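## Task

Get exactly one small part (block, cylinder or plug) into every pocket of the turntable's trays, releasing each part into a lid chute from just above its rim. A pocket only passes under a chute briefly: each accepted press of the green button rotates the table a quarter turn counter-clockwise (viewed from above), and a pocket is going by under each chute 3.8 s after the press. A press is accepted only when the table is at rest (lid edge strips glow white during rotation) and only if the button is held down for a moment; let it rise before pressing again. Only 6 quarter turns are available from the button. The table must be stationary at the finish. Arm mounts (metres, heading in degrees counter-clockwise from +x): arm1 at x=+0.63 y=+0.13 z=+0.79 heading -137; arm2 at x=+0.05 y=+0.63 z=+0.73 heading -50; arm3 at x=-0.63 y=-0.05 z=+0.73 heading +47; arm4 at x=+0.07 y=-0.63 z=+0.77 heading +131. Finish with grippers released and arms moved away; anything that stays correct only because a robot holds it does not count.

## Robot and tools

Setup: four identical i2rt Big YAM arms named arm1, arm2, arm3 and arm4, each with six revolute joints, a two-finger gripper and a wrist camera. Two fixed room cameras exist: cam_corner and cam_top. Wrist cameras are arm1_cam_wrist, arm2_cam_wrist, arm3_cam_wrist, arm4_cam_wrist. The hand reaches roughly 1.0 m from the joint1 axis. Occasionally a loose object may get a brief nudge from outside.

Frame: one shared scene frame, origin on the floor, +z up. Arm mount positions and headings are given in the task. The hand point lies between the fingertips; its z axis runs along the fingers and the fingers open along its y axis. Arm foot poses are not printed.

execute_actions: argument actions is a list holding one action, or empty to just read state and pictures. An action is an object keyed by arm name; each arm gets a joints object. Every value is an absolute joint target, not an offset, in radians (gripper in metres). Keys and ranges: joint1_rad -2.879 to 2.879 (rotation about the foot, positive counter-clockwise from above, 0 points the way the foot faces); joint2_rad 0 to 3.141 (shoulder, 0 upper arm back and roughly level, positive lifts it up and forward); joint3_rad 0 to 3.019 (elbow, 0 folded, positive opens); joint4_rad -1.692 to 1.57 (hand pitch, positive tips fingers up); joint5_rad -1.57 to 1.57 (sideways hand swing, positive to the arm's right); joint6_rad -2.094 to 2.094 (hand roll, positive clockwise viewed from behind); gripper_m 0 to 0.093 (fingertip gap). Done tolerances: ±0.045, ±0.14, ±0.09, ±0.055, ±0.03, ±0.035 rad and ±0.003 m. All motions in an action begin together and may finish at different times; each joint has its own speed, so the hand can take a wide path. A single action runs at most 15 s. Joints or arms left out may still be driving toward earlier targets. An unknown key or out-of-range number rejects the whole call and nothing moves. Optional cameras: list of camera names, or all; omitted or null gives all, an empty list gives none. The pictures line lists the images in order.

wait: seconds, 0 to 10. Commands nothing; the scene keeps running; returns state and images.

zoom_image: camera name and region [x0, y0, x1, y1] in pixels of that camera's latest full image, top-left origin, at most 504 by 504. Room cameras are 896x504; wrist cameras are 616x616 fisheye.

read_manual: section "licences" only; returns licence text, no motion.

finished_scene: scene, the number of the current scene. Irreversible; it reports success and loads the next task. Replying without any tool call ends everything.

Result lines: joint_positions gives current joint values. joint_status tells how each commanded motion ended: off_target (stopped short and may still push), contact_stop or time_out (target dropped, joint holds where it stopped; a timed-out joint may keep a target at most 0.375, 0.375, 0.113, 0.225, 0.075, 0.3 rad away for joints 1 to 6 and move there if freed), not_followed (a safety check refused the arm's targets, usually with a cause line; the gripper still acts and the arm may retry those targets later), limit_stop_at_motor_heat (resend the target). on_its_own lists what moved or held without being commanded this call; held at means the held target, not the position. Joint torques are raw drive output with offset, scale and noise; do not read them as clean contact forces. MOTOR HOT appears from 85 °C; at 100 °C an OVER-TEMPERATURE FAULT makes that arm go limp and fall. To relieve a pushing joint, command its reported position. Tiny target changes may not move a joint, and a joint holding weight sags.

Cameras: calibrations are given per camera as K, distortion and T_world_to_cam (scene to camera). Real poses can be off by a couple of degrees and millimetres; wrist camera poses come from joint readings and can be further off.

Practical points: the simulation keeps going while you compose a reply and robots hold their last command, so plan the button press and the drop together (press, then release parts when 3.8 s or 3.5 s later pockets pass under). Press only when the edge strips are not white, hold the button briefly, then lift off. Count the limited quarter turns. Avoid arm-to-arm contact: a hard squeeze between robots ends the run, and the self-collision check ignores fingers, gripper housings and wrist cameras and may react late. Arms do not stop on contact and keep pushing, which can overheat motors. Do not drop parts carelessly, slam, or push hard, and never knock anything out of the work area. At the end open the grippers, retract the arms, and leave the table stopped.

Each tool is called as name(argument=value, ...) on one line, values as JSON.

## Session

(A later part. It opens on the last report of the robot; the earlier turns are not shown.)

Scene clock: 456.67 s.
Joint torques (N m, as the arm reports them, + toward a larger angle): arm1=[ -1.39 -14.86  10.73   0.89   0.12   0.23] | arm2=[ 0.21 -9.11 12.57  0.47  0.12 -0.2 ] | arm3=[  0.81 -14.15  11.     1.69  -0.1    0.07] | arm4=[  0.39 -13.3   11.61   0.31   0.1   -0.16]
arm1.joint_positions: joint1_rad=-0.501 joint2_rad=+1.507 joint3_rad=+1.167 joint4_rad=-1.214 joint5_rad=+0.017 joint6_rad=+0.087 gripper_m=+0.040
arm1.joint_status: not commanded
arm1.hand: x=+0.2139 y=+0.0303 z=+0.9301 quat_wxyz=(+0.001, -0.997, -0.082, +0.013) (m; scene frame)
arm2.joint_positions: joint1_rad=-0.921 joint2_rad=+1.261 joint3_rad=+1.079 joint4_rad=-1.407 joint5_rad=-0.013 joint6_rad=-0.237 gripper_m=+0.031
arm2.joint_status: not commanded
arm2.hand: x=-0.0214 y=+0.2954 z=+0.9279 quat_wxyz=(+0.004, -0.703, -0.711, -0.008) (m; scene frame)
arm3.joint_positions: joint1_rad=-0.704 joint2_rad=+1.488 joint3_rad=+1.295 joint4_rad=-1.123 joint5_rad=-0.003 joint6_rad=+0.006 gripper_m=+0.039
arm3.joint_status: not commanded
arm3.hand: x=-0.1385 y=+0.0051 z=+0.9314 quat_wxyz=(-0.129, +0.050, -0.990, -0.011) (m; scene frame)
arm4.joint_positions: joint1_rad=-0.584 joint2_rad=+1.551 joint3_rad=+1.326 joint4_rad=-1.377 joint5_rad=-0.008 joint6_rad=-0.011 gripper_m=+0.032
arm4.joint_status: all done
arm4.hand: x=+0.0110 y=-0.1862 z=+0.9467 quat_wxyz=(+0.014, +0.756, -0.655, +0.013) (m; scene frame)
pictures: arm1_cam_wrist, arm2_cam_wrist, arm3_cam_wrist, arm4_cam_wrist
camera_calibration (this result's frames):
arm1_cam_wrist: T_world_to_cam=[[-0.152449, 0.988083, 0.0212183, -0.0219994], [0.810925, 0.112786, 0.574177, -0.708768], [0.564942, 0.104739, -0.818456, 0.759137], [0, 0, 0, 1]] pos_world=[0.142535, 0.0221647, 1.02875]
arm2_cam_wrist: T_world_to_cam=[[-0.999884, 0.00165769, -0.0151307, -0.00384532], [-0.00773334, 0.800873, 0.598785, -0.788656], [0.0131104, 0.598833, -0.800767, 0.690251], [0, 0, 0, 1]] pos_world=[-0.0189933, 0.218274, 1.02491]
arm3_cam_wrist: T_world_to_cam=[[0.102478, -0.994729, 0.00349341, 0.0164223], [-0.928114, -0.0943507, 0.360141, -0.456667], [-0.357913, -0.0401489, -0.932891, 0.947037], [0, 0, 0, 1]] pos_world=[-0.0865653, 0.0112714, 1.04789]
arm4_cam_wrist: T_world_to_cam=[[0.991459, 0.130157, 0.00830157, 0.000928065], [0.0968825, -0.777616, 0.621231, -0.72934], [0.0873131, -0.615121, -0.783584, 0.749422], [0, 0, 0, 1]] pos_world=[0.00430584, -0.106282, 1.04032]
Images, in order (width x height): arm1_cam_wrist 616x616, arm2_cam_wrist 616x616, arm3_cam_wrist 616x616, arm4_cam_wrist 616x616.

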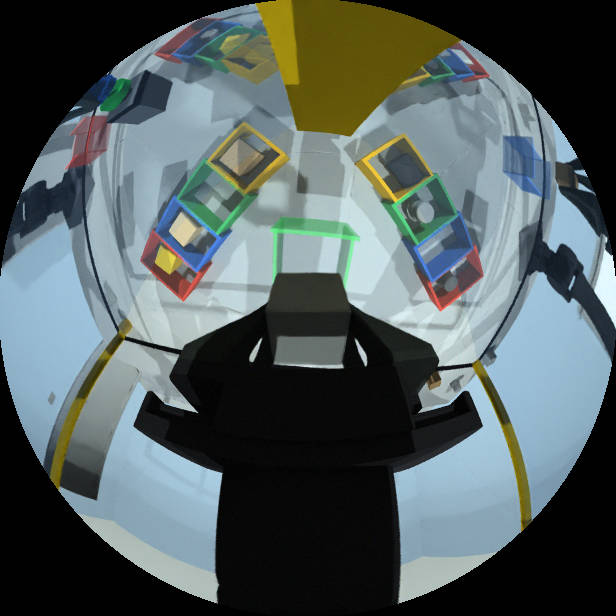

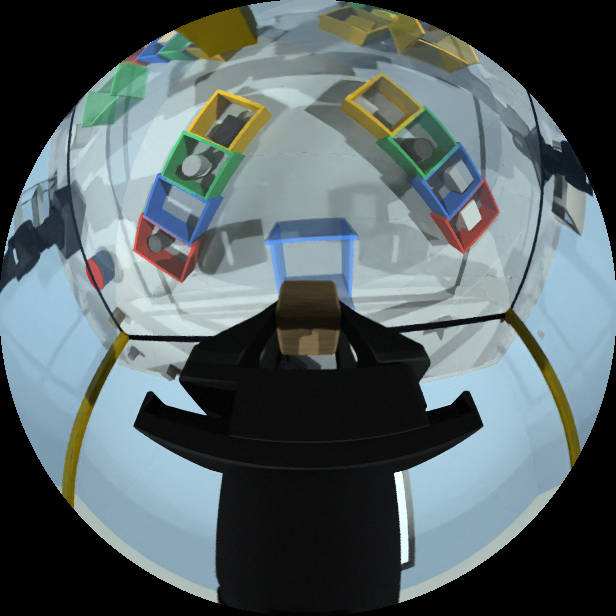

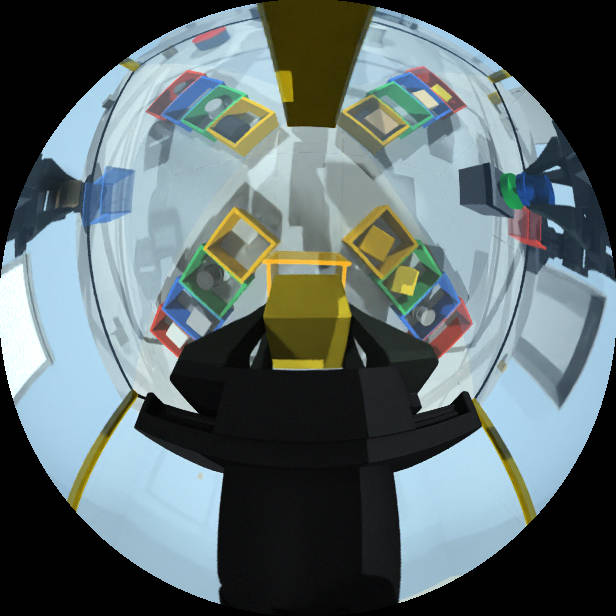

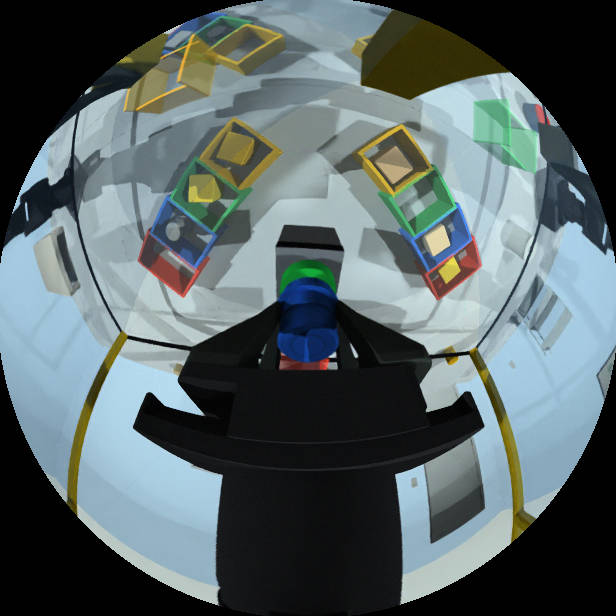

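execute_actions(actions=[{"arm4":{"joints":{"joint2_rad":1.63}}}], cameras=[])

execute_actions(actions=[{"arm4":{"joints":{"joint2_rad":1.48}}}], cameras=[])

execute_actions(actions=[{"arm4":{"joints":{"joint1_rad":-0.55,"joint2_rad":1.2,"joint3_rad":0.93,"joint4_rad":-1.3}}}], cameras=[])

wait(seconds=0.85)

execute_actions(actions=[{"arm1":{"joints":{"gripper_m":0.093}},"arm2":{"joints":{"gripper_m":0.093}},"arm3":{"joints":{"gripper_m":0.093}},"arm4":{"joints":{"gripper_m":0.093}}}], cameras=[])

execute_actions(actions=[{"arm1":{"joints":{"joint2_rad":0.9,"joint3_rad":0.94,"joint4_rad":-1.6}},"arm2":{"joints":{"joint2_rad":0.9,"joint3_rad":1.0,"joint4_rad":-1.65}},"arm3":{"joints":{"joint2_rad":0.9,"joint3_rad":1.0,"joint4_rad":-1.65}},"arm4":{"joints":{"joint2_rad":0.9,"joint3_rad":0.94,"joint4_rad":-1.6}}}], cameras=[])

wait(seconds=4)

zoom_image(camera="cam_top", region=[250,50,650,450])

Scene clock: 488.90 s.
Joint torques (N m, as the arm reports them, + toward a larger angle): arm1=[ -1.5  -14.82  10.73   0.9    0.12   0.23] | arm2=[ 0.17 -9.   12.55  0.4   0.13 -0.2 ] | arm3=[  0.83 -14.23  10.91   1.77  -0.07   0.09] | arm4=[  0.08 -11.49  10.14   0.38   0.1   -0.19]
arm1.joint_positions: joint1_rad=-0.501 joint2_rad=+1.507 joint3_rad=+1.167 joint4_rad=-1.214 joint5_rad=+0.017 joint6_rad=+0.087 gripper_m=+0.040
arm1.joint_status: not commanded
arm1.hand: x=+0.2139 y=+0.0303 z=+0.9301 quat_wxyz=(+0.001, -0.997, -0.082, +0.013) (m; scene frame)
arm2.joint_positions: joint1_rad=-0.921 joint2_rad=+1.261 joint3_rad=+1.079 joint4_rad=-1.407 joint5_rad=-0.013 joint6_rad=-0.237 gripper_m=+0.031
arm2.joint_status: not commanded
arm2.hand: x=-0.0214 y=+0.2954 z=+0.9279 quat_wxyz=(+0.004, -0.703, -0.711, -0.008) (m; scene frame)
arm3.joint_positions: joint1_rad=-0.704 joint2_rad=+1.488 joint3_rad=+1.295 joint4_rad=-1.123 joint5_rad=-0.003 joint6_rad=+0.006 gripper_m=+0.039
arm3.joint_status: not commanded
arm3.hand: x=-0.1385 y=+0.0051 z=+0.9314 quat_wxyz=(-0.129, +0.050, -0.990, -0.011) (m; scene frame)
arm4.joint_positions: joint1_rad=-0.584 joint2_rad=+1.607 joint3_rad=+1.347 joint4_rad=-1.382 joint5_rad=-0.008 joint6_rad=-0.011 gripper_m=+0.032
arm4.joint_status: all done
arm4.hand: x=+0.0100 y=-0.1781 z=+0.9303 quat_wxyz=(+0.027, +0.755, -0.654, +0.028) (m; scene frame)
pictures: none
No camera images: the call's "cameras" was empty. Leave "cameras" out to get every camera's image.

Scene clock: 489.90 s.
Joint torques (N m, as the arm reports them, + toward a larger angle): arm1=[ -1.4  -14.85  10.73   0.9    0.12   0.23] | arm2=[ 0.01 -8.79 12.61  0.45  0.13 -0.21] | arm3=[  0.72 -14.34  10.87   1.82  -0.07   0.07] | arm4=[  0.23 -12.15  10.39   0.74   0.12  -0.19]
arm1.joint_positions: joint1_rad=-0.501 joint2_rad=+1.507 joint3_rad=+1.167 joint4_rad=-1.214 joint5_rad=+0.017 joint6_rad=+0.087 gripper_m=+0.040
arm1.joint_status: not commanded
arm1.hand: x=+0.2139 y=+0.0303 z=+0.9301 quat_wxyz=(+0.001, -0.997, -0.082, +0.013) (m; scene frame)
arm2.joint_positions: joint1_rad=-0.921 joint2_rad=+1.261 joint3_rad=+1.079 joint4_rad=-1.407 joint5_rad=-0.013 joint6_rad=-0.237 gripper_m=+0.031
arm2.joint_status: not commanded
arm2.hand: x=-0.0214 y=+0.2954 z=+0.9279 quat_wxyz=(+0.004, -0.703, -0.711, -0.008) (m; scene frame)
arm3.joint_positions: joint1_rad=-0.704 joint2_rad=+1.488 joint3_rad=+1.295 joint4_rad=-1.123 joint5_rad=-0.003 joint6_rad=+0.006 gripper_m=+0.039
arm3.joint_status: not commanded
arm3.hand: x=-0.1385 y=+0.0051 z=+0.9314 quat_wxyz=(-0.129, +0.050, -0.990, -0.011) (m; scene frame)
arm4.joint_positions: joint1_rad=-0.584 joint2_rad=+1.479 joint3_rad=+1.347 joint4_rad=-1.382 joint5_rad=-0.008 joint6_rad=-0.011 gripper_m=+0.032
arm4.joint_status: all done
arm4.hand: x=+0.0107 y=-0.1853 z=+0.9853 quat_wxyz=(-0.015, +0.756, -0.654, -0.020) (m; scene frame)
pictures: none
No camera images: the call's "cameras" was empty. Leave "cameras" out to get every camera's image.

Scene clock: 491.10 s.
Joint torques (N m, as the arm reports them, + toward a larger angle): arm1=[ -1.41 -14.84  10.74   0.9    0.12   0.23] | arm2=[ 0.22 -9.11 12.59  0.38  0.13 -0.19] | arm3=[  0.88 -14.1   10.93   1.79  -0.09   0.09] | arm4=[ 0.74 -7.62  7.94  0.52  0.13 -0.17]
arm1.joint_positions: joint1_rad=-0.501 joint2_rad=+1.507 joint3_rad=+1.167 joint4_rad=-1.214 joint5_rad=+0.017 joint6_rad=+0.087 gripper_m=+0.040
arm1.joint_status: not commanded
arm1.hand: x=+0.2139 y=+0.0303 z=+0.9301 quat_wxyz=(+0.001, -0.997, -0.082, +0.013) (m; scene frame)
arm2.joint_positions: joint1_rad=-0.921 joint2_rad=+1.261 joint3_rad=+1.079 joint4_rad=-1.407 joint5_rad=-0.013 joint6_rad=-0.237 gripper_m=+0.031
arm2.joint_status: not commanded
arm2.hand: x=-0.0214 y=+0.2954 z=+0.9279 quat_wxyz=(+0.004, -0.703, -0.711, -0.008) (m; scene frame)
arm3.joint_positions: joint1_rad=-0.704 joint2_rad=+1.488 joint3_rad=+1.295 joint4_rad=-1.123 joint5_rad=-0.003 joint6_rad=+0.006 gripper_m=+0.039
arm3.joint_status: not commanded
arm3.hand: x=-0.1385 y=+0.0051 z=+0.9314 quat_wxyz=(-0.129, +0.050, -0.990, -0.011) (m; scene frame)
arm4.joint_positions: joint1_rad=-0.552 joint2_rad=+1.203 joint3_rad=+0.922 joint4_rad=-1.309 joint5_rad=-0.008 joint6_rad=-0.011 gripper_m=+0.032
arm4.joint_status: all done
arm4.hand: x=+0.0190 y=-0.3221 z=+0.9248 quat_wxyz=(+0.010, +0.766, -0.643, +0.009) (m; scene frame)
pictures: none
No camera images: the call's "cameras" was empty. Leave "cameras" out to get every camera's image.

Scene clock: 491.97 s.
Joint torques (N m, as the arm reports them, + toward a larger angle): arm1=[ -1.4  -14.91  10.72   0.89   0.11   0.23] | arm2=[-0.04 -8.96 12.55  0.41  0.13 -0.2 ] | arm3=[  0.97 -14.22  10.85   1.79  -0.08   0.09] | arm4=[ 0.9  -7.81  8.03  0.35  0.12 -0.18]
arm1.joint_positions: joint1_rad=-0.501 joint2_rad=+1.507 joint3_rad=+1.167 joint4_rad=-1.214 joint5_rad=+0.017 joint6_rad=+0.087 gripper_m=+0.040
arm1.joint_status: not commanded
arm1.hand: x=+0.2139 y=+0.0303 z=+0.9301 quat_wxyz=(+0.001, -0.997, -0.082, +0.013) (m; scene frame)
arm2.joint_positions: joint1_rad=-0.921 joint2_rad=+1.261 joint3_rad=+1.079 joint4_rad=-1.407 joint5_rad=-0.013 joint6_rad=-0.237 gripper_m=+0.031
arm2.joint_status: not commanded
arm2.hand: x=-0.0214 y=+0.2954 z=+0.9279 quat_wxyz=(+0.004, -0.703, -0.711, -0.008) (m; scene frame)
arm3.joint_positions: joint1_rad=-0.704 joint2_rad=+1.488 joint3_rad=+1.295 joint4_rad=-1.123 joint5_rad=-0.003 joint6_rad=+0.006 gripper_m=+0.039
arm3.joint_status: not commanded
arm3.hand: x=-0.1385 y=+0.0051 z=+0.9314 quat_wxyz=(-0.129, +0.050, -0.990, -0.011) (m; scene frame)
arm4.joint_positions: joint1_rad=-0.552 joint2_rad=+1.203 joint3_rad=+0.922 joint4_rad=-1.309 joint5_rad=-0.008 joint6_rad=-0.011 gripper_m=+0.032
arm4.joint_status: all done
arm4.hand: x=+0.0190 y=-0.3221 z=+0.9248 quat_wxyz=(+0.010, +0.766, -0.643, +0.009) (m; scene frame)
wait: 0.87 s; at rest by 0.27 s
pictures: arm1_cam_wrist, arm2_cam_wrist, arm3_cam_wrist, arm4_cam_wrist, cam_corner, cam_top
camera_calibration (this result's frames):
arm1_cam_wrist: T_world_to_cam=[[-0.152449, 0.988083, 0.0212183, -0.0219994], [0.810925, 0.112786, 0.574177, -0.708768], [0.564942, 0.104739, -0.818456, 0.759137], [0, 0, 0, 1]] pos_world=[0.142535, 0.0221647, 1.02875]
arm2_cam_wrist: T_world_to_cam=[[-0.999884, 0.00165769, -0.0151307, -0.00384532], [-0.00773334, 0.800873, 0.598785, -0.788656], [0.0131104, 0.598833, -0.800767, 0.690251], [0, 0, 0, 1]] pos_world=[-0.0189933, 0.218274, 1.02491]
arm3_cam_wrist: T_world_to_cam=[[0.102478, -0.994729, 0.00349341, 0.0164223], [-0.928114, -0.0943507, 0.360141, -0.456667], [-0.357913, -0.0401489, -0.932891, 0.947037], [0, 0, 0, 1]] pos_world=[-0.0865653, 0.0112714, 1.04789]
arm4_cam_wrist: T_world_to_cam=[[0.986789, 0.161811, 0.00806886, 0.0213519], [0.123133, -0.781421, 0.611735, -0.815149], [0.105291, -0.60266, -0.791022, 0.65845], [0, 0, 0, 1]] pos_world=[0.00997354, -0.243608, 1.01933]
Images, in order (width x height): arm1_cam_wrist 616x616, arm2_cam_wrist 616x616, arm3_cam_wrist 616x616, arm4_cam_wrist 616x616, cam_corner 896x504, cam_top 896x504.

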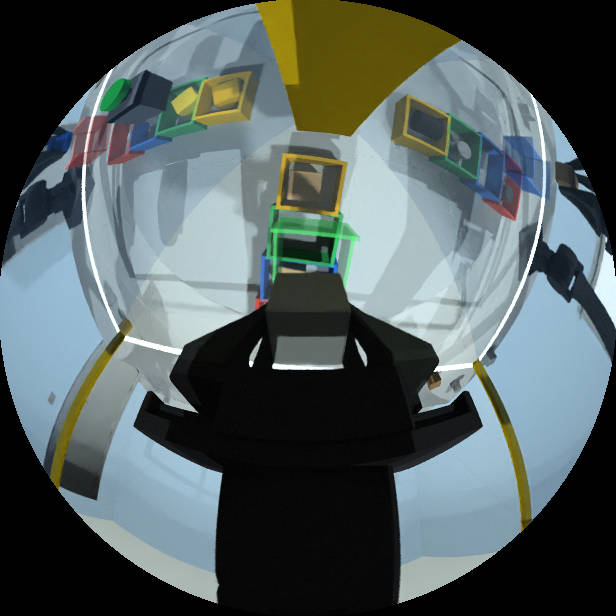

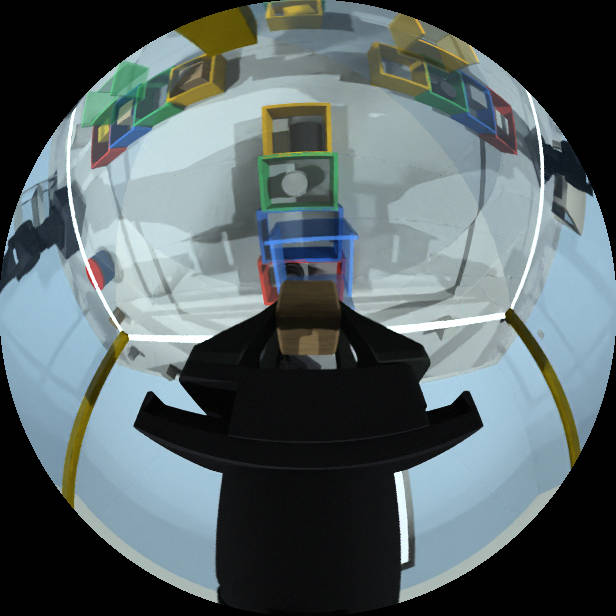

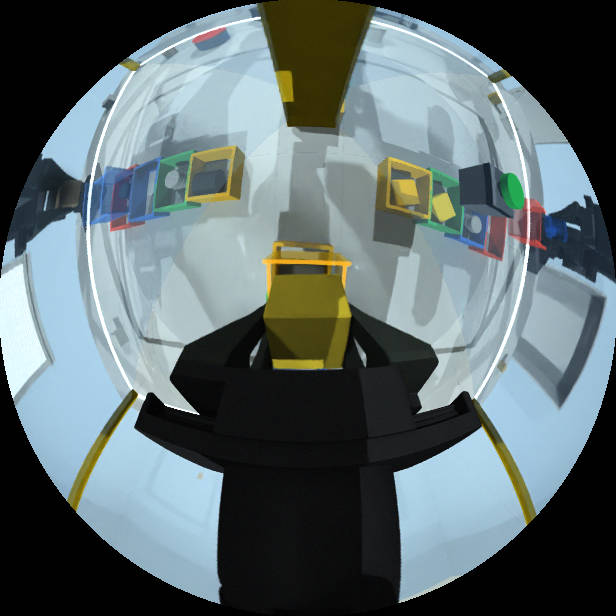

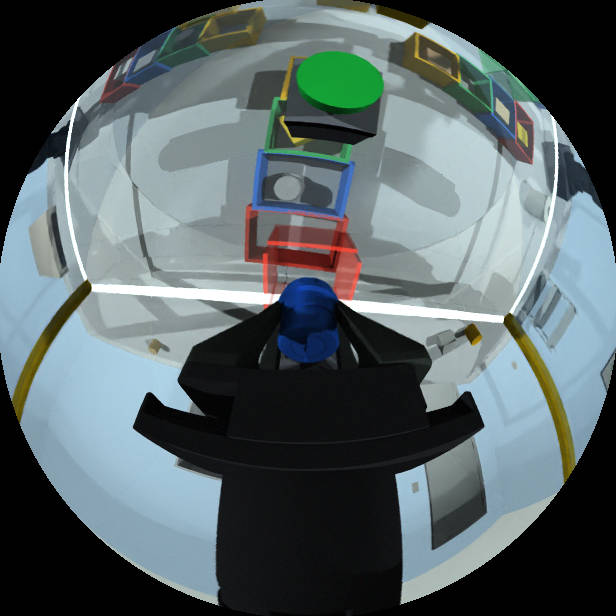

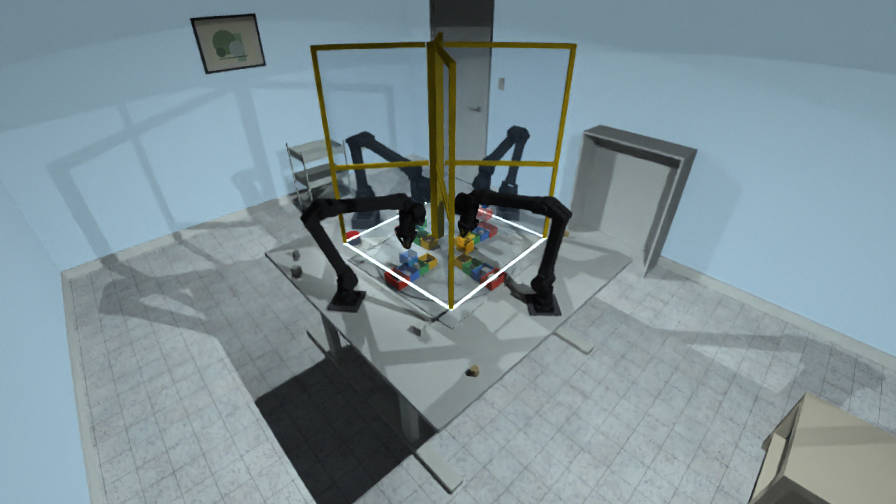

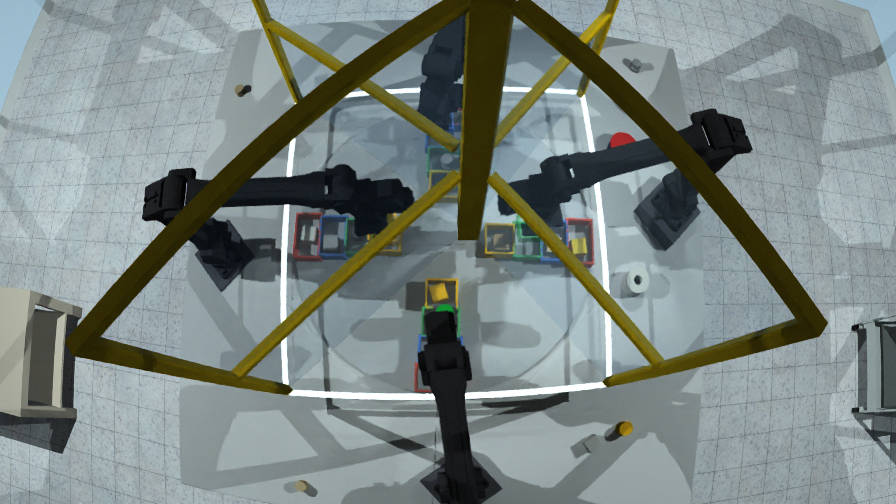

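Scene clock: 492.67 s.
Joint torques (N m, as the arm reports them, + toward a larger angle): arm1=[ -1.44 -14.77  10.74   0.91   0.12   0.23] | arm2=[ 0.26 -8.81 12.55  0.4   0.14 -0.19] | arm3=[  0.66 -14.1   10.73   1.76  -0.05   0.08] | arm4=[ 0.76 -7.96  7.89  0.47  0.11 -0.2 ]
arm1.joint_positions: joint1_rad=-0.501 joint2_rad=+1.507 joint3_rad=+1.167 joint4_rad=-1.214 joint5_rad=+0.017 joint6_rad=+0.087 gripper_m=+0.093
arm1.joint_status: all done
arm1.hand: x=+0.2139 y=+0.0303 z=+0.9301 quat_wxyz=(+0.001, -0.997, -0.082, +0.013) (m; scene frame)
arm2.joint_positions: joint1_rad=-0.921 joint2_rad=+1.261 joint3_rad=+1.079 joint4_rad=-1.407 joint5_rad=-0.013 joint6_rad=-0.237 gripper_m=+0.093
arm2.joint_status: all done
arm2.hand: x=-0.0214 y=+0.2954 z=+0.9279 quat_wxyz=(+0.004, -0.703, -0.711, -0.008) (m; scene frame)
arm3.joint_positions: joint1_rad=-0.704 joint2_rad=+1.488 joint3_rad=+1.295 joint4_rad=-1.123 joint5_rad=-0.003 joint6_rad=+0.006 gripper_m=+0.093
arm3.joint_status: all done
arm3.hand: x=-0.1385 y=+0.0051 z=+0.9314 quat_wxyz=(-0.129, +0.050, -0.990, -0.011) (m; scene frame)
arm4.joint_positions: joint1_rad=-0.552 joint2_rad=+1.203 joint3_rad=+0.922 joint4_rad=-1.309 joint5_rad=-0.008 joint6_rad=-0.011 gripper_m=+0.093
arm4.joint_status: all done
arm4.hand: x=+0.0190 y=-0.3221 z=+0.9248 quat_wxyz=(+0.010, +0.766, -0.643, +0.009) (m; scene frame)
pictures: none
No camera images: the call's "cameras" was empty. Leave "cameras" out to get every camera's image.

Scene clock: 494.07 s.
Joint torques (N m, as the arm reports them, + toward a larger angle): arm1=[-1.55 -1.86 10.03 -0.19  0.12  0.22] | arm2=[ 0.26 -2.61  9.67  0.07  0.13 -0.19] | arm3=[ 0.82 -2.45  7.66  0.07 -0.07  0.06] | arm4=[ 0.73 -3.04  9.   -0.4   0.12 -0.17]
arm1.joint_positions: joint1_rad=-0.501 joint2_rad=+0.891 joint3_rad=+0.932 joint4_rad=-1.589 joint5_rad=+0.017 joint6_rad=+0.087 gripper_m=+0.093
arm1.joint_status: all done
arm1.hand: x=+0.4136 y=+0.0829 z=+1.0268 quat_wxyz=(+0.001, -0.996, -0.082, +0.016) (m; scene frame)
arm2.joint_positions: joint1_rad=-0.921 joint2_rad=+0.884 joint3_rad=+1.000 joint4_rad=-1.646 joint5_rad=-0.013 joint6_rad=-0.237 gripper_m=+0.093
arm2.joint_status: all done
arm2.hand: x=+0.0058 y=+0.4109 z=+0.9957 quat_wxyz=(-0.011, -0.703, -0.711, +0.017) (m; scene frame)
arm3.joint_positions: joint1_rad=-0.704 joint2_rad=+0.895 joint3_rad=+1.003 joint4_rad=-1.638 joint5_rad=-0.003 joint6_rad=+0.006 gripper_m=+0.093
arm3.joint_status: all done
arm3.hand: x=-0.4045 y=-0.0242 z=+0.9922 quat_wxyz=(-0.023, +0.051, -0.998, -0.005) (m; scene frame)
arm4.joint_positions: joint1_rad=-0.552 joint2_rad=+0.895 joint3_rad=+0.922 joint4_rad=-1.589 joint5_rad=-0.008 joint6_rad=-0.011 gripper_m=+0.093
arm4.joint_status: all done
arm4.hand: x=+0.0331 y=-0.4097 z=+1.0018 quat_wxyz=(+0.001, +0.766, -0.643, -0.002) (m; scene frame)
pictures: none
No camera images: the call's "cameras" was empty. Leave "cameras" out to get every camera's image.

Scene clock: 498.07 s.
Joint torques (N m, as the arm reports them, + toward a larger angle): arm1=[-1.58 -1.98  9.98 -0.17  0.12  0.23] | arm2=[ 0.15 -2.51  9.6   0.1   0.14 -0.19] | arm3=[ 0.94 -2.42  7.71  0.05 -0.07  0.08] | arm4=[ 0.6  -3.41  9.01 -0.45  0.11 -0.18]
arm1.joint_positions: joint1_rad=-0.501 joint2_rad=+0.891 joint3_rad=+0.932 joint4_rad=-1.589 joint5_rad=+0.017 joint6_rad=+0.087 gripper_m=+0.093
arm1.joint_status: all done
arm1.hand: x=+0.4136 y=+0.0829 z=+1.0268 quat_wxyz=(+0.001, -0.996, -0.082, +0.016) (m; scene frame)
arm2.joint_positions: joint1_rad=-0.921 joint2_rad=+0.884 joint3_rad=+1.000 joint4_rad=-1.646 joint5_rad=-0.013 joint6_rad=-0.237 gripper_m=+0.093
arm2.joint_status: all done
arm2.hand: x=+0.0058 y=+0.4109 z=+0.9957 quat_wxyz=(-0.011, -0.703, -0.711, +0.017) (m; scene frame)
arm3.joint_positions: joint1_rad=-0.704 joint2_rad=+0.895 joint3_rad=+1.003 joint4_rad=-1.638 joint5_rad=-0.003 joint6_rad=+0.006 gripper_m=+0.093
arm3.joint_status: all done
arm3.hand: x=-0.4045 y=-0.0242 z=+0.9922 quat_wxyz=(-0.023, +0.051, -0.998, -0.005) (m; scene frame)
arm4.joint_positions: joint1_rad=-0.552 joint2_rad=+0.895 joint3_rad=+0.922 joint4_rad=-1.589 joint5_rad=-0.008 joint6_rad=-0.011 gripper_m=+0.093
arm4.joint_status: all done
arm4.hand: x=+0.0331 y=-0.4097 z=+1.0018 quat_wxyz=(+0.001, +0.766, -0.643, -0.002) (m; scene frame)
wait: 4.00 s; at rest by 0.27 s
pictures: arm1_cam_wrist, arm2_cam_wrist, arm3_cam_wrist, arm4_cam_wrist, cam_corner, cam_top
camera_calibration (this result's frames):
arm1_cam_wrist: T_world_to_cam=[[-0.152243, 0.98813, 0.0205357, -0.0449098], [0.814732, 0.113711, 0.568579, -0.928127], [0.559495, 0.103293, -0.822372, 0.726365], [0, 0, 0, 1]] pos_world=[0.34294, 0.0748862, 1.12598]
arm2_cam_wrist: T_world_to_cam=[[-0.999997, 0.000537519, -0.00218377, 0.0116938], [-0.000758075, 0.833625, 0.55233, -0.888746], [0.00211734, 0.55233, -0.833623, 0.726953], [0, 0, 0, 1]] pos_world=[0.00948083, 0.339356, 1.09691]
arm3_cam_wrist: T_world_to_cam=[[0.104395, -0.994526, 0.00451365, 0.0141398], [-0.831244, -0.0847614, 0.549408, -0.876648], [-0.546018, -0.0611072, -0.835542, 0.734193], [0, 0, 0, 1]] pos_world=[-0.329301, -0.015379, 1.09502]
arm4_cam_wrist: T_world_to_cam=[[0.986806, 0.161707, 0.00803881, 0.020969], [0.126067, -0.798573, 0.588547, -0.916353], [0.101592, -0.579769, -0.808423, 0.692064], [0, 0, 0, 1]] pos_world=[0.0245215, -0.333929, 1.09863]
Images, in order (width x height): arm1_cam_wrist 616x616, arm2_cam_wrist 616x616, arm3_cam_wrist 616x616, arm4_cam_wrist 616x616, cam_corner 896x504, cam_top 896x504.

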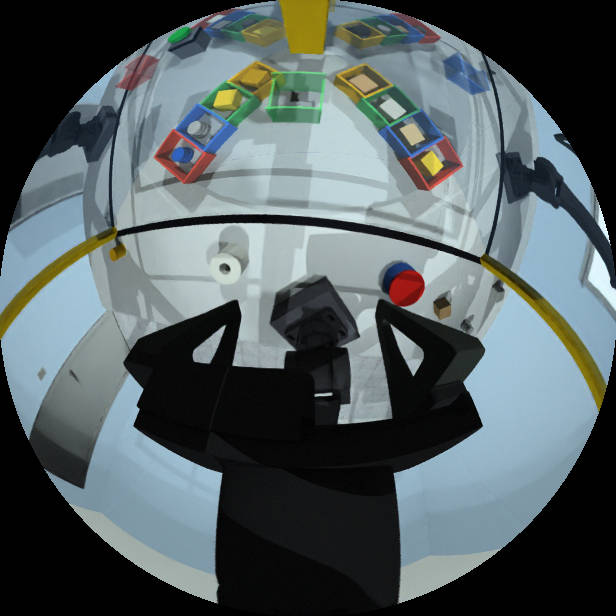

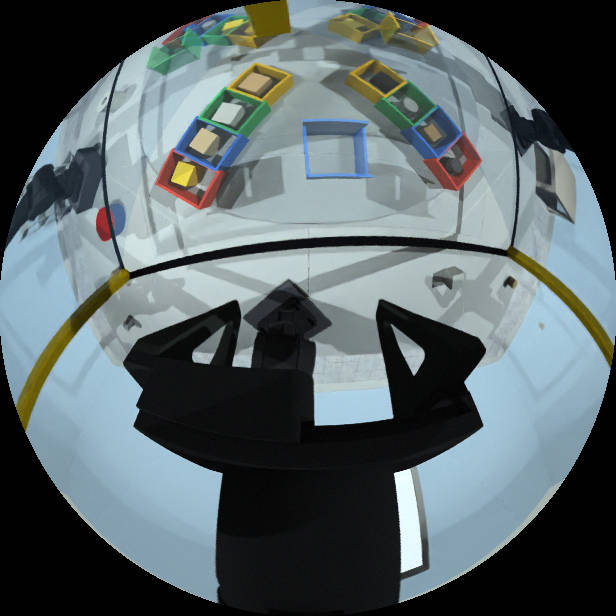

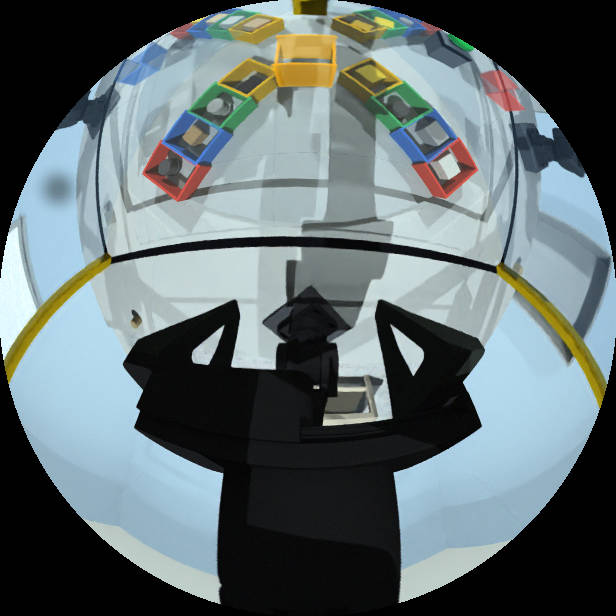

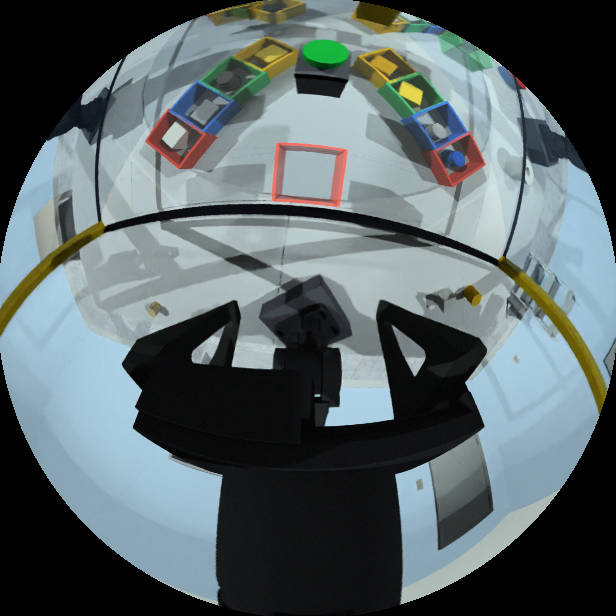

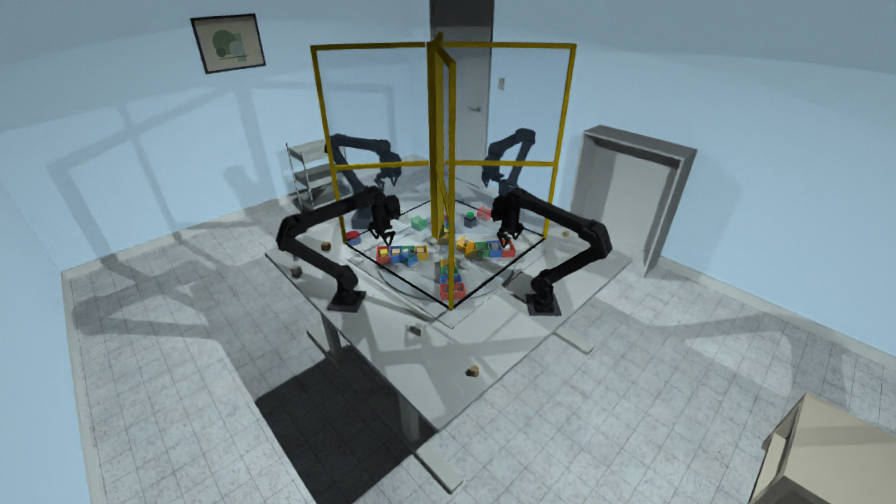

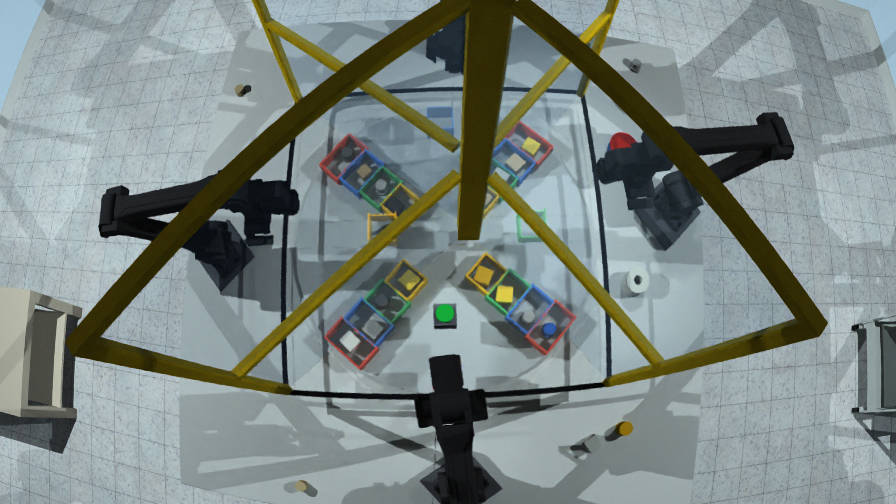

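Region (250, 50, 650, 450) of cam_top's 896x504 image, scaled by 1.260, with more detail than that image has.

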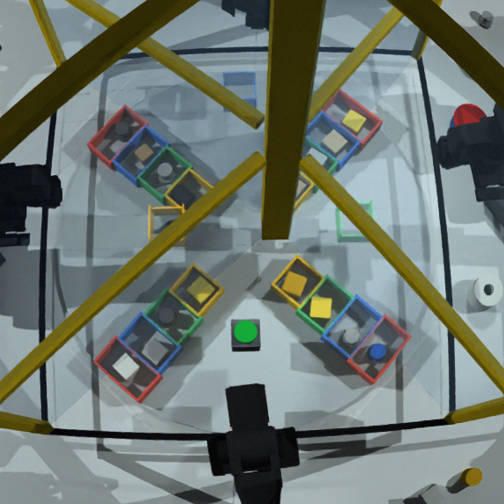

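finished_scene(scene=1)

The scene is finished: the task was done.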